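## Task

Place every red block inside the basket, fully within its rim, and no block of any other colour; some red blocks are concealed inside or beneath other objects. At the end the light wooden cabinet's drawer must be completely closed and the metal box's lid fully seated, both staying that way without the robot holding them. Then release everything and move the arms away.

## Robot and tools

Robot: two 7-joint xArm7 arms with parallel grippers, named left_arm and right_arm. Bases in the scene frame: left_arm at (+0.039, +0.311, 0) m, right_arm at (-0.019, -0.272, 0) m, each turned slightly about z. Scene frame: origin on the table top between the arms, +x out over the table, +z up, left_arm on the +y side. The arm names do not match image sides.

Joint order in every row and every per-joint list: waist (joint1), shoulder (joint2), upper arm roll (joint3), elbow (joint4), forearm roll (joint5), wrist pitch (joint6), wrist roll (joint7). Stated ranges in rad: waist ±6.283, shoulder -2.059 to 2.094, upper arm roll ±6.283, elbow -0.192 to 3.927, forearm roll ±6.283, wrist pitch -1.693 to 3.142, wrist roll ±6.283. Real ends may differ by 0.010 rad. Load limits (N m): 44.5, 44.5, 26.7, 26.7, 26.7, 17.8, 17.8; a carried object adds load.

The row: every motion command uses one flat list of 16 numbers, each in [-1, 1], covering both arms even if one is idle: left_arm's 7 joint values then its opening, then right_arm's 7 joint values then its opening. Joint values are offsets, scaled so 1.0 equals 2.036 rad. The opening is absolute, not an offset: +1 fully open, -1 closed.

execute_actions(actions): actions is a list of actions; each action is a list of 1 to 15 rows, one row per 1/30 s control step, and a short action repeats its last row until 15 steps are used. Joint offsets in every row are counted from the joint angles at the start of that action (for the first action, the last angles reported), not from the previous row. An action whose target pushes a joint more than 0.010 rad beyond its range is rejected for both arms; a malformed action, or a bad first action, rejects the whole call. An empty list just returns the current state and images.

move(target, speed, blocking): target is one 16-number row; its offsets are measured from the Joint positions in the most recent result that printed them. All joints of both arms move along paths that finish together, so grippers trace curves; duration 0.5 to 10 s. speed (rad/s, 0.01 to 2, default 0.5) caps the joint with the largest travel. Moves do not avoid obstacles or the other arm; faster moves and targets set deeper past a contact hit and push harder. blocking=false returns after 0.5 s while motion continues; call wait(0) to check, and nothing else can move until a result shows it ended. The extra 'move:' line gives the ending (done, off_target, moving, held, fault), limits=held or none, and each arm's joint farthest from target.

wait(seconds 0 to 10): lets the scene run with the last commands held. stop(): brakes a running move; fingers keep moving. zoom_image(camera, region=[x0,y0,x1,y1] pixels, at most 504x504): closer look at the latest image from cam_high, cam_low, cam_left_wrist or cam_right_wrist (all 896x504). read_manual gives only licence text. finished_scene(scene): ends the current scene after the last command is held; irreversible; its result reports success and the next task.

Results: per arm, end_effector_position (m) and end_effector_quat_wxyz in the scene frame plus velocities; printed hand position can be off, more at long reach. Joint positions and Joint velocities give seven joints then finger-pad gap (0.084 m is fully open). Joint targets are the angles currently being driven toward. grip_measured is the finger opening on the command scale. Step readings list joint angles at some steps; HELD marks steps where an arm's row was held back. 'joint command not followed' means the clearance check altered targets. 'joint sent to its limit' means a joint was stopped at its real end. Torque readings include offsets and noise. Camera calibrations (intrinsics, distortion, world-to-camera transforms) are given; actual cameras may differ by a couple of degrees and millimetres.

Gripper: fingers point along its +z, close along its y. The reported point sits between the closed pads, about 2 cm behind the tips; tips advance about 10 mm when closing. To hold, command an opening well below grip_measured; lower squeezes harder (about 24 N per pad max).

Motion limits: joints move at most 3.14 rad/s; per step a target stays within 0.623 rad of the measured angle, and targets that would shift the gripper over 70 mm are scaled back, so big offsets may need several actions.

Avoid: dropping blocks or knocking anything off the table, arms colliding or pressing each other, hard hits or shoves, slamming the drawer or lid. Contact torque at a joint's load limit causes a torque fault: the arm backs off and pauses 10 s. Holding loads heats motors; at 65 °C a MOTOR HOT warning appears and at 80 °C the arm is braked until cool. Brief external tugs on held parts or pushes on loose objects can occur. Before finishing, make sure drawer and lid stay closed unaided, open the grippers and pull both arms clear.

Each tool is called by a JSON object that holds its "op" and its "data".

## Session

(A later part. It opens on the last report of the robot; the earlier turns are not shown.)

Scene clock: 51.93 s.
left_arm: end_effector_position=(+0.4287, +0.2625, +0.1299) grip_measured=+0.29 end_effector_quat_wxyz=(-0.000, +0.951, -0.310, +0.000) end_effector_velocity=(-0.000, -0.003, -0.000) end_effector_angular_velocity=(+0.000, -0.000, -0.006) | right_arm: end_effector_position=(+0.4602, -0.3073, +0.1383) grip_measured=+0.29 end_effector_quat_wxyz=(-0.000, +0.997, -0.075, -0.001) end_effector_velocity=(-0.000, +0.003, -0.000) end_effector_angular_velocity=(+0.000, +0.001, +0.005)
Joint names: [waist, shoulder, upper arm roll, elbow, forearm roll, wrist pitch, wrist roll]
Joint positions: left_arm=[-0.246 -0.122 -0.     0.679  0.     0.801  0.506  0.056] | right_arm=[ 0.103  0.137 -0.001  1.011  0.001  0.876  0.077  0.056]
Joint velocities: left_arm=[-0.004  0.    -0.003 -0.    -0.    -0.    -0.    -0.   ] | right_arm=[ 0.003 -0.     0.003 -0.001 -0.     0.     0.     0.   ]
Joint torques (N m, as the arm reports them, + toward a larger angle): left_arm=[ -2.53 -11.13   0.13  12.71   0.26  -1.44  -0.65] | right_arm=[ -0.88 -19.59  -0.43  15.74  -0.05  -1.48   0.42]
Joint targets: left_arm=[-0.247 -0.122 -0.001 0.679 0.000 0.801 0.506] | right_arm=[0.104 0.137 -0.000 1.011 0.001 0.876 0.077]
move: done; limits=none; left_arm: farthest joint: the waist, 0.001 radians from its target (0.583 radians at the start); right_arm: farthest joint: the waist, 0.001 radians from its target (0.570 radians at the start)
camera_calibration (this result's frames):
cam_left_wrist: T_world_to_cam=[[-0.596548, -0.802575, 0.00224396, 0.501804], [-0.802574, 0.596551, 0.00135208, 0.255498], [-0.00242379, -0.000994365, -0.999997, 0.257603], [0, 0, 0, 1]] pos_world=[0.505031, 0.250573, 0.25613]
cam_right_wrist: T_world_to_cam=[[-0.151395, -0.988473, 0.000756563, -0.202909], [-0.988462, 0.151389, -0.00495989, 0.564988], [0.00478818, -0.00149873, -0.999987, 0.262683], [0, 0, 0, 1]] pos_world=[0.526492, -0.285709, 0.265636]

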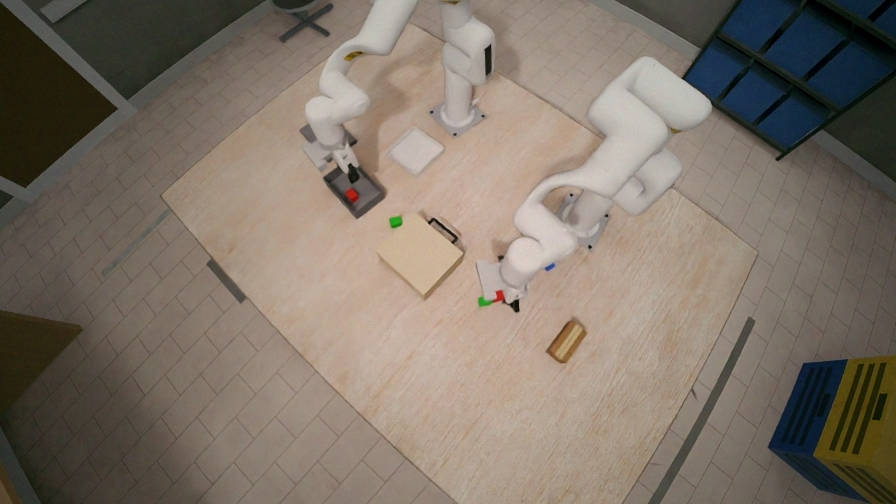

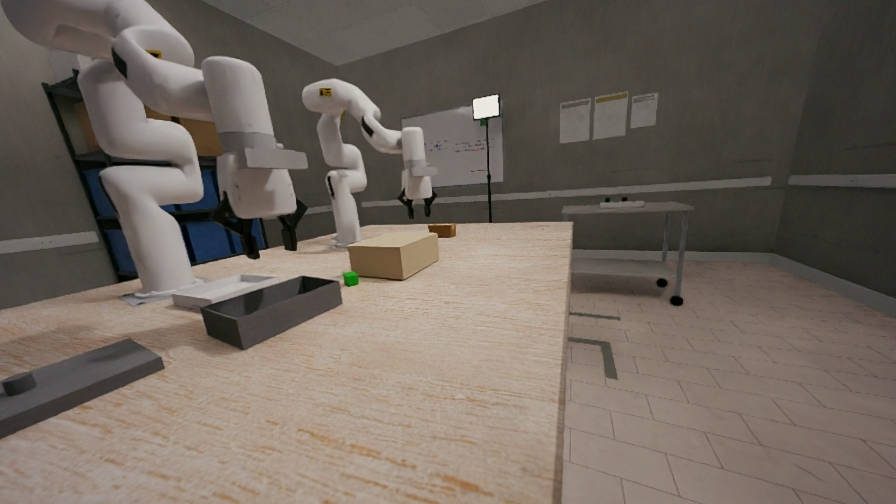

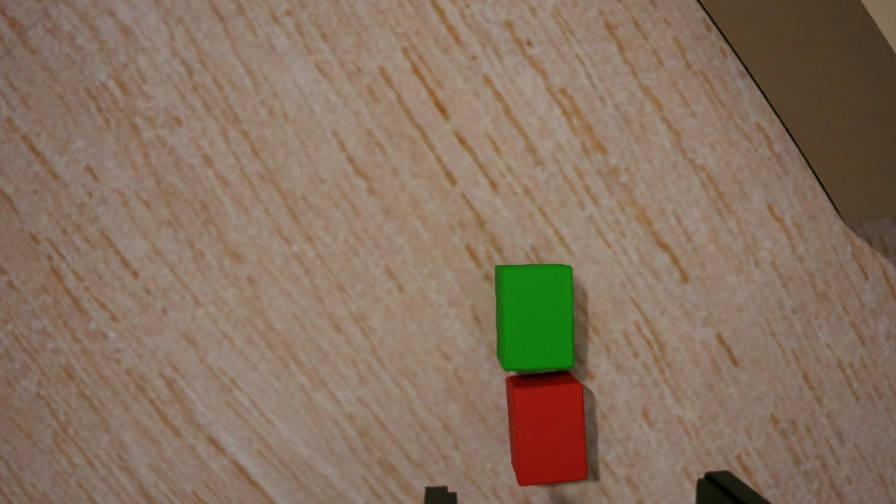

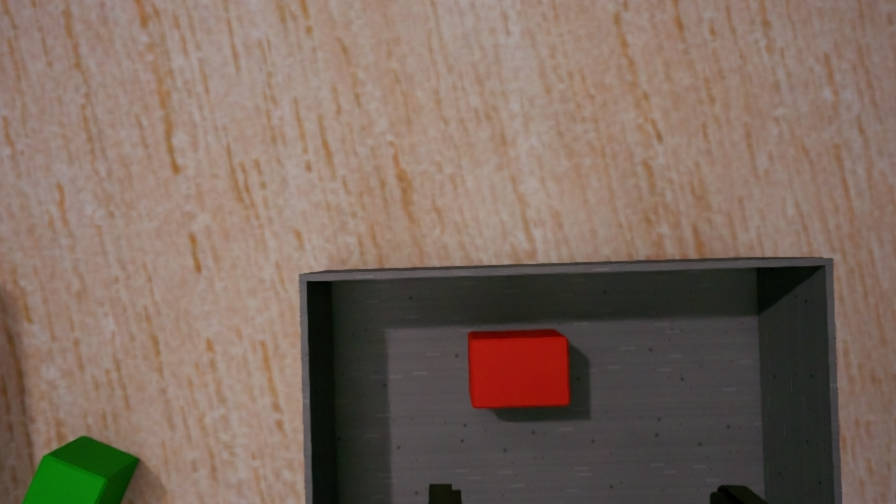

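{"op": "move", "data": {"target": [-0.0074,0.1238,0,-0.0408,0,-0.1645,-0.02,0.3,0.005,0.1277,0,0.0054,0,-0.1233,-0.008,0.4], "speed": 0.25}}

{"op": "move", "data": {"target": [0,0,0,0,0,0,0,-0.7,0,0,0,0,0,0,0,-0.5]}}

{"op": "move", "data": {"target": [0,-0.15,0,0.06,0,0.21,0,-0.7,0,-0.1277,0,-0.0054,0,0.1233,0,-0.5], "speed": 0.4}}

Scene clock: 59.67 s.
left_arm: end_effector_position=(+0.4248, +0.2571, +0.0282) grip_measured=+0.29 end_effector_quat_wxyz=(-0.000, +0.955, -0.298, +0.000) end_effector_velocity=(-0.001, +0.000, -0.001) end_effector_angular_velocity=(-0.000, +0.001, +0.002) | right_arm: end_effector_position=(+0.4817, -0.3039, +0.0335) grip_measured=+0.39 end_effector_quat_wxyz=(-0.000, +0.998, -0.062, +0.000) end_effector_velocity=(-0.001, +0.000, -0.002) end_effector_angular_velocity=(+0.000, +0.004, +0.001)
Joint names: [waist, shoulder, upper arm roll, elbow, forearm roll, wrist pitch, wrist roll]
Joint positions: left_arm=[-0.261  0.13  -0.     0.596  0.     0.466  0.465  0.056] | right_arm=[ 0.113  0.396 -0.001  1.022  0.001  0.625  0.06   0.061]
Joint velocities: left_arm=[-0.     0.001  0.001 -0.002 -0.001 -0.001 -0.    -0.   ] | right_arm=[ 0.     0.004  0.    -0.002  0.    -0.001 -0.001 -0.   ]
Joint torques (N m, as the arm reports them, + toward a larger angle): left_arm=[ -2.72 -12.95   0.05  10.21   0.25  -1.45  -0.64] | right_arm=[ -0.69 -23.01  -0.74  13.92  -0.15  -1.67   0.34]
Joint targets: left_arm=[-0.261 0.130 -0.000 0.596 0.000 0.466 0.465] | right_arm=[0.113 0.397 -0.001 1.022 0.001 0.625 0.060]
move: done; limits=none; left_arm: farthest joint: the waist, 0.000 radians from its target (0.014 radians at the start); right_arm: farthest joint: the shoulder, 0.001 radians from its target (0.260 radians at the start)
camera_calibration (this result's frames):
cam_left_wrist: T_world_to_cam=[[-0.575808, -0.817582, 0.00226401, 0.490407], [-0.817582, 0.575811, 0.00109635, 0.267514], [-0.00219999, -0.00121972, -0.999997, 0.155798], [0, 0, 0, 1]] pos_world=[0.501437, 0.247101, 0.154394]
cam_right_wrist: T_world_to_cam=[[-0.125363, -0.992111, 0.000886179, -0.209833], [-0.992084, 0.125353, -0.00744148, 0.5791], [0.00727169, -0.00181205, -0.999972, 0.156487], [0, 0, 0, 1]] pos_world=[0.547072, -0.280486, 0.160978]

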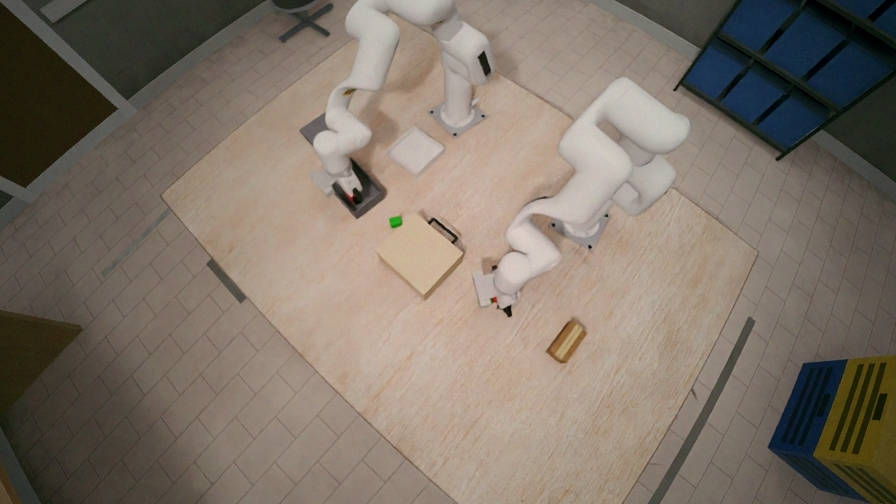

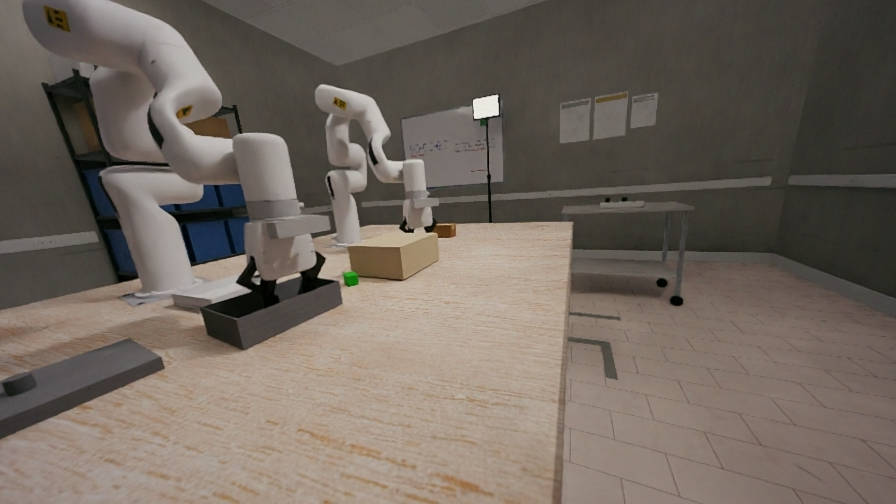

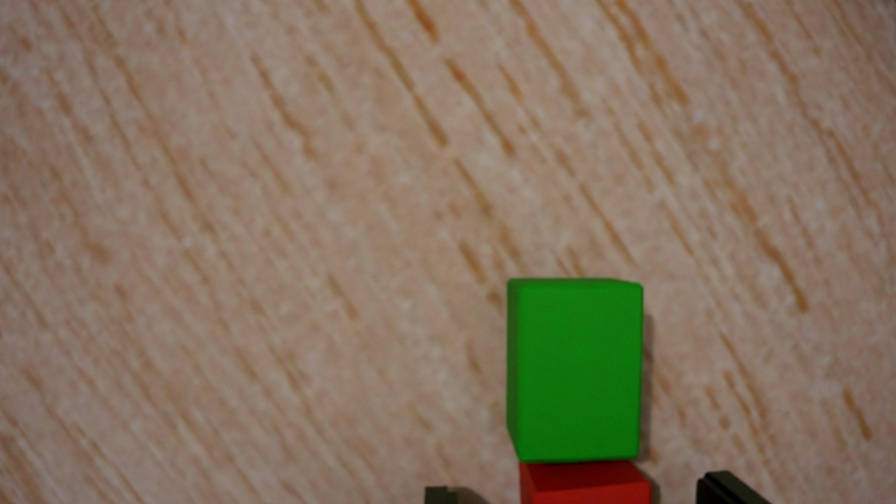

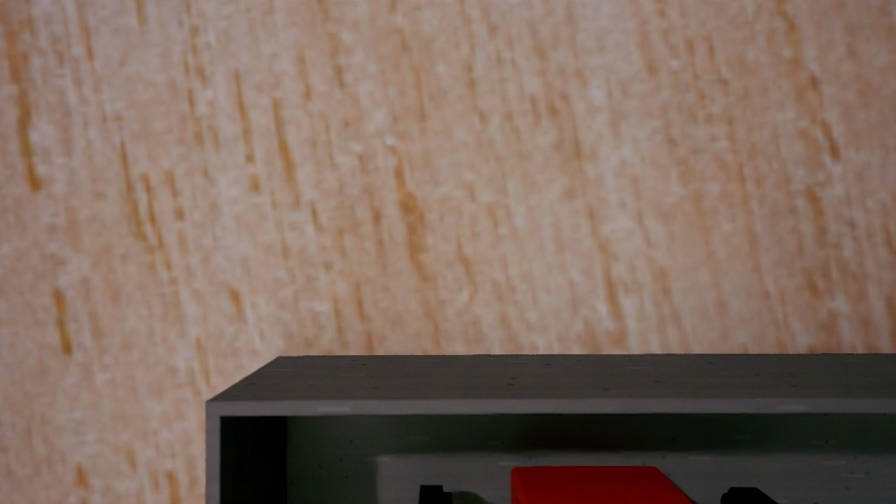

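Scene clock: 60.17 s.
left_arm: end_effector_position=(+0.4249, +0.2571, +0.0282) grip_measured=-0.43 end_effector_quat_wxyz=(-0.000, +0.955, -0.298, +0.000) end_effector_velocity=(+0.000, +0.000, +0.000) end_effector_angular_velocity=(-0.001, -0.002, +0.001) | right_arm: end_effector_position=(+0.4818, -0.3040, +0.0335) grip_measured=-0.18 end_effector_quat_wxyz=(-0.000, +0.998, -0.062, +0.000) end_effector_velocity=(-0.001, -0.001, -0.000) end_effector_angular_velocity=(-0.001, +0.001, -0.001)
Joint names: [waist, shoulder, upper arm roll, elbow, forearm roll, wrist pitch, wrist roll]
Joint positions: left_arm=[-0.261  0.13  -0.     0.596  0.     0.466  0.465  0.025] | right_arm=[ 0.113  0.396 -0.001  1.022  0.001  0.625  0.06   0.036]
Joint velocities: left_arm=[ 0.001 -0.001  0.    -0.    -0.001 -0.001 -0.    -0.   ] | right_arm=[-0.    -0.001 -0.001 -0.001 -0.     0.    -0.     0.   ]
Joint torques (N m, as the arm reports them, + toward a larger angle): left_arm=[ -2.67 -12.89  -0.1    9.97   0.15  -1.41  -0.63] | right_arm=[ -0.34 -22.62  -0.64  13.62  -0.09  -1.54   0.39]
Joint targets: left_arm=[-0.261 0.130 -0.000 0.596 0.000 0.466 0.465] | right_arm=[0.113 0.396 -0.001 1.022 0.001 0.625 0.060]
move: done; limits=none; left_arm: farthest joint: the waist, 0.000 radians from its target (0.000 radians at the start); right_arm: farthest joint: the waist, 0.000 radians from its target (0.000 radians at the start)
camera_calibration (this result's frames):
cam_left_wrist: T_world_to_cam=[[-0.57582, -0.817573, 0.00221009, 0.490425], [-0.817574, 0.575823, 0.000982729, 0.267554], [-0.00207607, -0.00124104, -0.999997, 0.155791], [0, 0, 0, 1]] pos_world=[0.501465, 0.247088, 0.154444]
cam_right_wrist: T_world_to_cam=[[-0.125467, -0.992097, 0.000917907, -0.209845], [-0.99207, 0.125457, -0.00758967, 0.579183], [0.00741453, -0.00186288, -0.999971, 0.156459], [0, 0, 0, 1]] pos_world=[0.547101, -0.280558, 0.161043]

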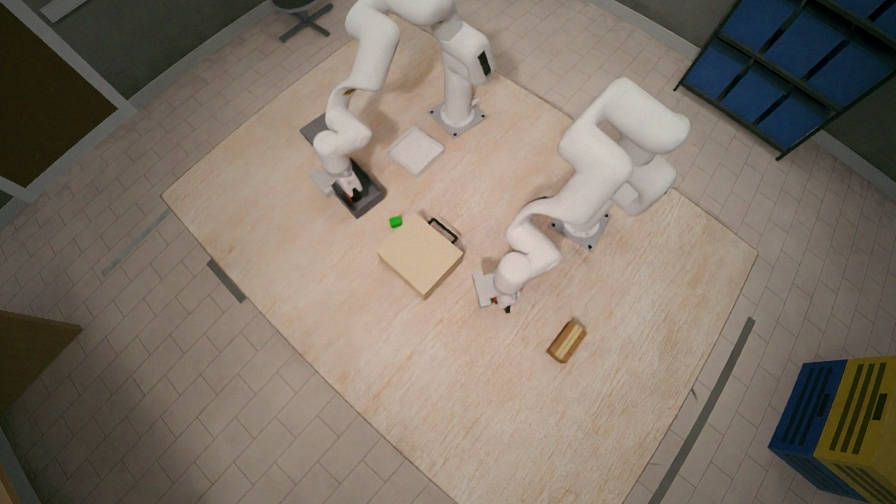

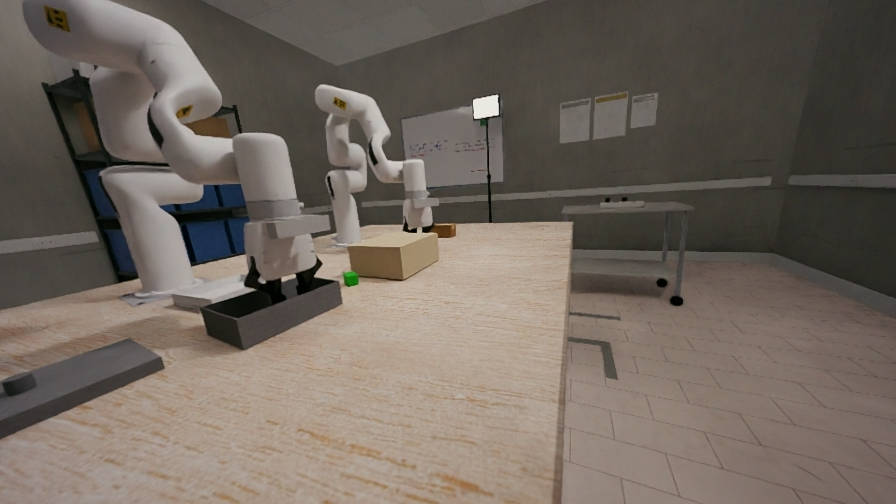

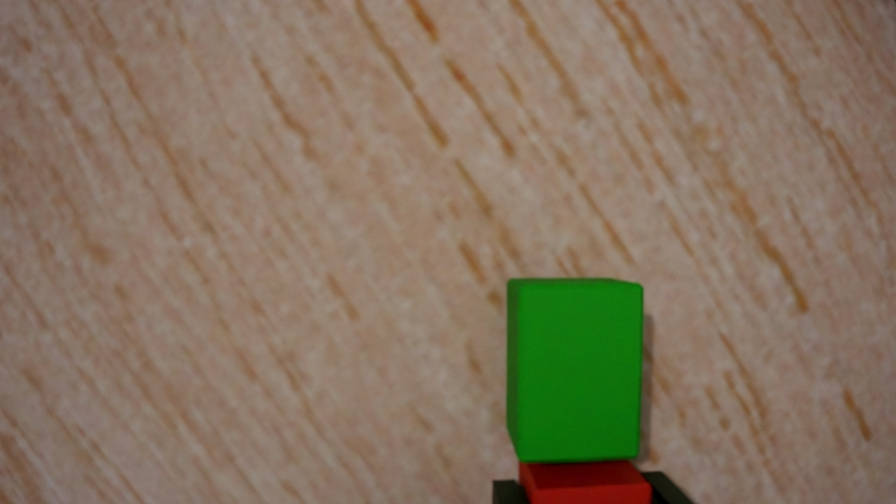

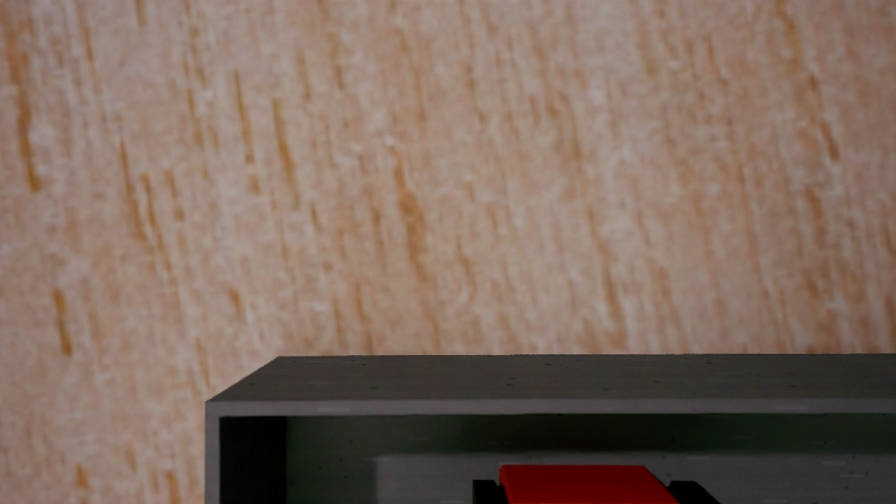

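Scene clock: 61.80 s.
left_arm: end_effector_position=(+0.4276, +0.2567, +0.1588) grip_measured=-0.43 end_effector_quat_wxyz=(-0.000, +0.955, -0.298, -0.000) end_effector_velocity=(+0.000, -0.000, +0.001) end_effector_angular_velocity=(-0.001, -0.001, +0.000) | right_arm: end_effector_position=(+0.4606, -0.3025, +0.1383) grip_measured=-0.18 end_effector_quat_wxyz=(-0.000, +0.998, -0.062, -0.001) end_effector_velocity=(+0.000, -0.001, +0.001) end_effector_angular_velocity=(-0.000, -0.002, -0.000)
Joint names: [waist, shoulder, upper arm roll, elbow, forearm roll, wrist pitch, wrist roll]
Joint positions: left_arm=[-0.261 -0.175 -0.     0.718  0.     0.893  0.465  0.025] | right_arm=[ 0.113  0.137 -0.001  1.011  0.001  0.876  0.06   0.036]
Joint velocities: left_arm=[-0.    -0.001  0.     0.002 -0.001  0.002  0.     0.   ] | right_arm=[-0.    -0.002 -0.001  0.    -0.     0.    -0.001 -0.   ]
Joint torques (N m, as the arm reports them, + toward a larger angle): left_arm=[ -2.79 -10.63   0.03  13.54   0.15  -1.59  -0.64] | right_arm=[ -0.9  -19.9   -0.66  16.19   0.04  -1.6    0.34]
Joint targets: left_arm=[-0.261 -0.176 -0.000 0.718 0.000 0.893 0.465] | right_arm=[0.113 0.136 -0.001 1.011 0.001 0.876 0.060]
move: done; limits=none; left_arm: farthest joint: the waist, 0.000 radians from its target (0.000 radians at the start); right_arm: farthest joint: the shoulder, 0.001 radians from its target (0.260 radians at the start)
camera_calibration (this result's frames):
cam_left_wrist: T_world_to_cam=[[-0.575762, -0.817614, 0.00230923, 0.49139], [-0.817613, 0.575766, 0.00152019, 0.269785], [-0.00257251, -0.00101279, -0.999996, 0.286553], [0, 0, 0, 1]] pos_world=[0.504241, 0.246725, 0.285007]
cam_right_wrist: T_world_to_cam=[[-0.125335, -0.992114, 0.000742121, -0.211215], [-0.992102, 0.125329, -0.00516249, 0.558455], [0.00502877, -0.0013833, -0.999986, 0.262697], [0, 0, 0, 1]] pos_world=[0.526251, -0.279176, 0.265733]

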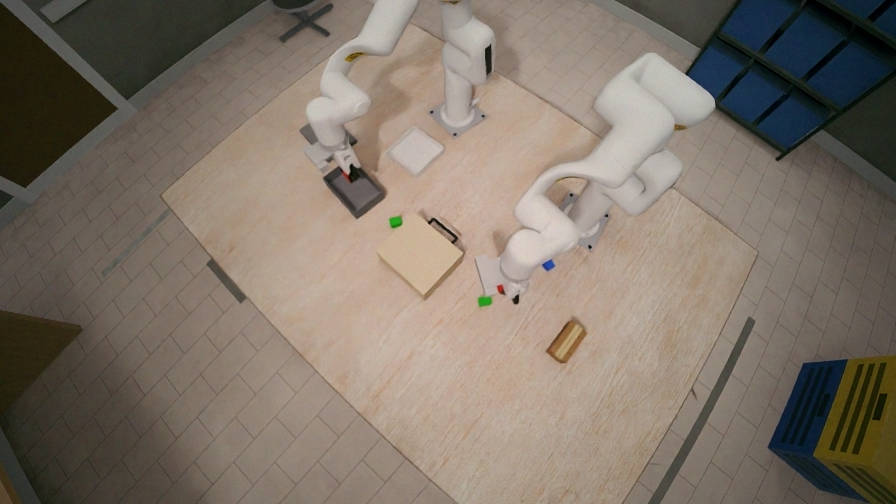

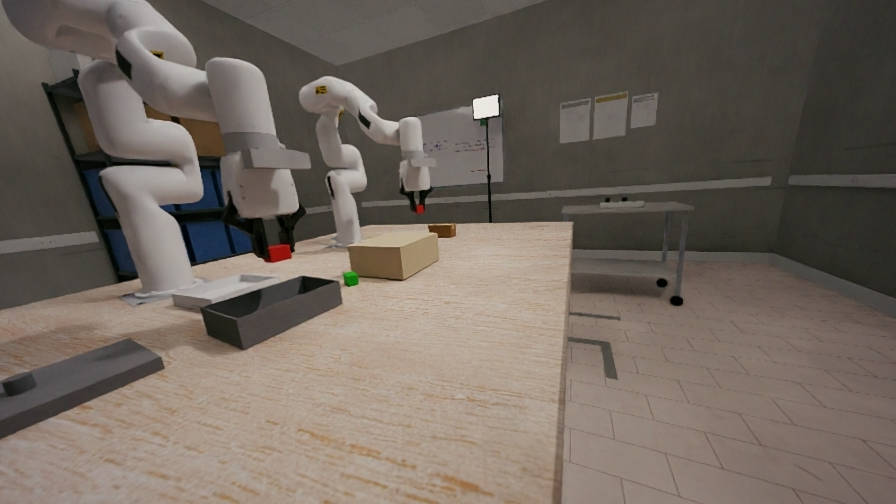

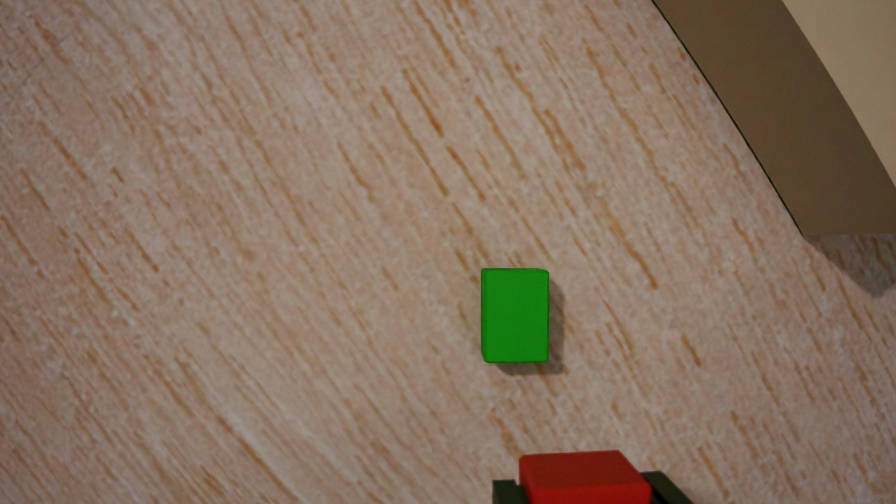

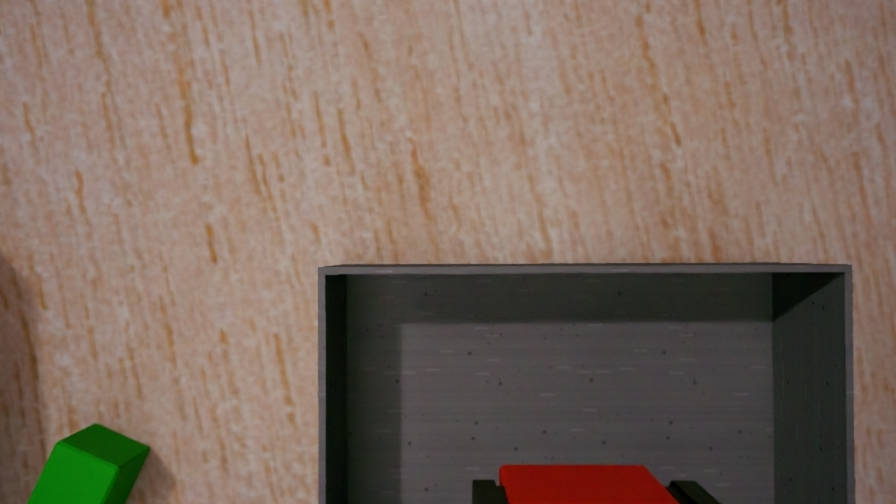

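{"op": "move", "data": {"target": [-0.265,0,0,0,0,0,0.209,-0.7,0.018,-0.488,0,-0.4224,0,0.065,-0.044,-0.5], "speed": 0.6}}

Scene clock: 69.37 s.
left_arm: end_effector_position=(+0.3446, +0.0652, +0.1588) grip_measured=-0.43 end_effector_quat_wxyz=(+0.000, -0.708, +0.706, +0.000) end_effector_velocity=(-0.001, -0.001, -0.000) end_effector_angular_velocity=(+0.001, -0.001, -0.005) | right_arm: end_effector_position=(+0.2015, -0.2778, +0.1300) grip_measured=-0.18 end_effector_quat_wxyz=(-0.001, +1.000, +0.001, -0.000) end_effector_velocity=(-0.000, +0.000, -0.000) end_effector_angular_velocity=(+0.001, -0.001, -0.002)
Joint names: [waist, shoulder, upper arm roll, elbow, forearm roll, wrist pitch, wrist roll]
Joint positions: left_arm=[-0.8   -0.175 -0.     0.718  0.     0.893  0.89   0.025] | right_arm=[ 0.15  -0.856 -0.001  0.152  0.001  1.008 -0.029  0.036]
Joint velocities: left_arm=[-0.002  0.001 -0.001 -0.     0.001 -0.     0.001 -0.   ] | right_arm=[ 0.    -0.003 -0.001 -0.002  0.     0.     0.001 -0.   ]
Joint torques (N m, as the arm reports them, + toward a larger angle): left_arm=[ -2.5  -10.75   0.31  13.56   0.1   -1.59  -0.62] | right_arm=[-0.93 -2.16 -0.04 16.76 -0.19 -1.58  0.39]
Joint targets: left_arm=[-0.801 -0.175 -0.000 0.718 0.000 0.893 0.891] | right_arm=[0.150 -0.857 -0.001 0.151 0.001 1.008 -0.029]
move: done; limits=none; left_arm: farthest joint: the waist, 0.000 radians from its target (0.539 radians at the start); right_arm: farthest joint: the elbow, 0.001 radians from its target (0.860 radians at the start)
camera_calibration (this result's frames):
cam_left_wrist: T_world_to_cam=[[-0.999972, 0.00713249, 0.0023996, 0.379404], [0.00713625, 0.999973, 0.00156328, 0.000389588], [-0.00238839, 0.00158036, -0.999996, 0.285912], [0, 0, 0, 1]] pos_world=[0.380074, -0.00354752, 0.285]
cam_right_wrist: T_world_to_cam=[[0.00082916, -1, 0.0000487579, -0.246636], [-0.999979, -0.000829458, -0.00645927, 0.26494], [0.00645931, -0.0000434011, -0.999979, 0.255763], [0, 0, 0, 1]] pos_world=[0.263487, -0.246405, 0.257481]

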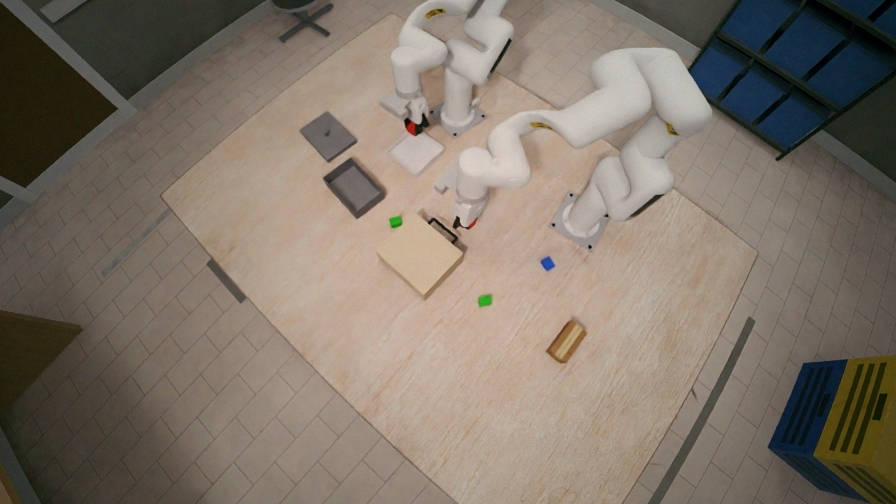

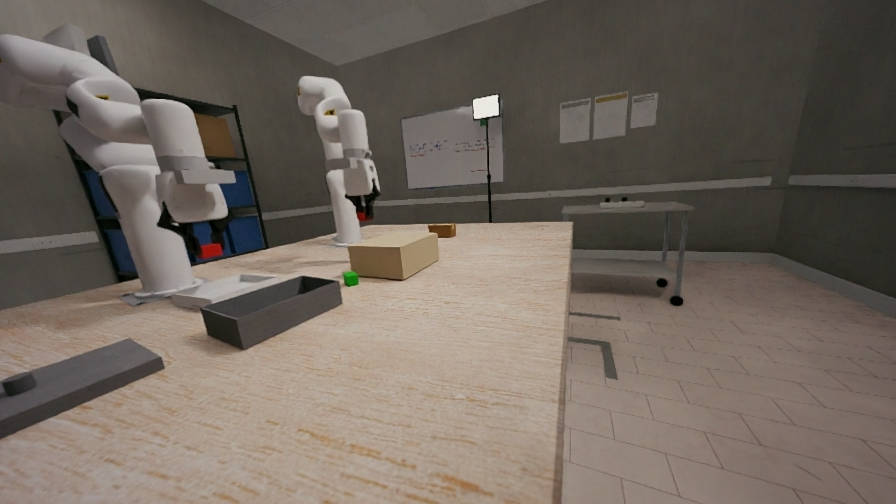

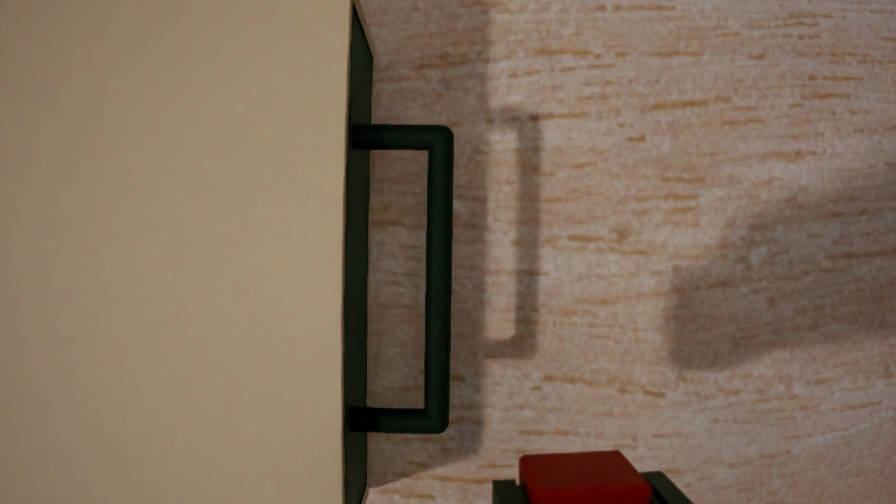

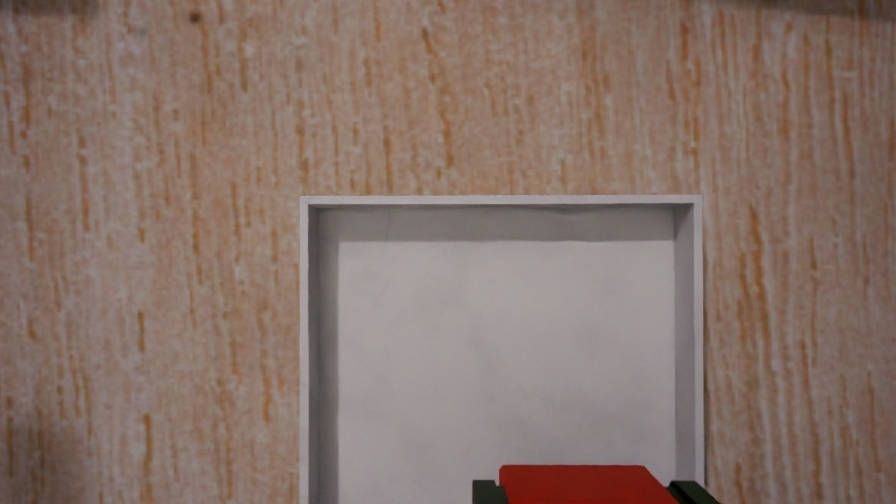

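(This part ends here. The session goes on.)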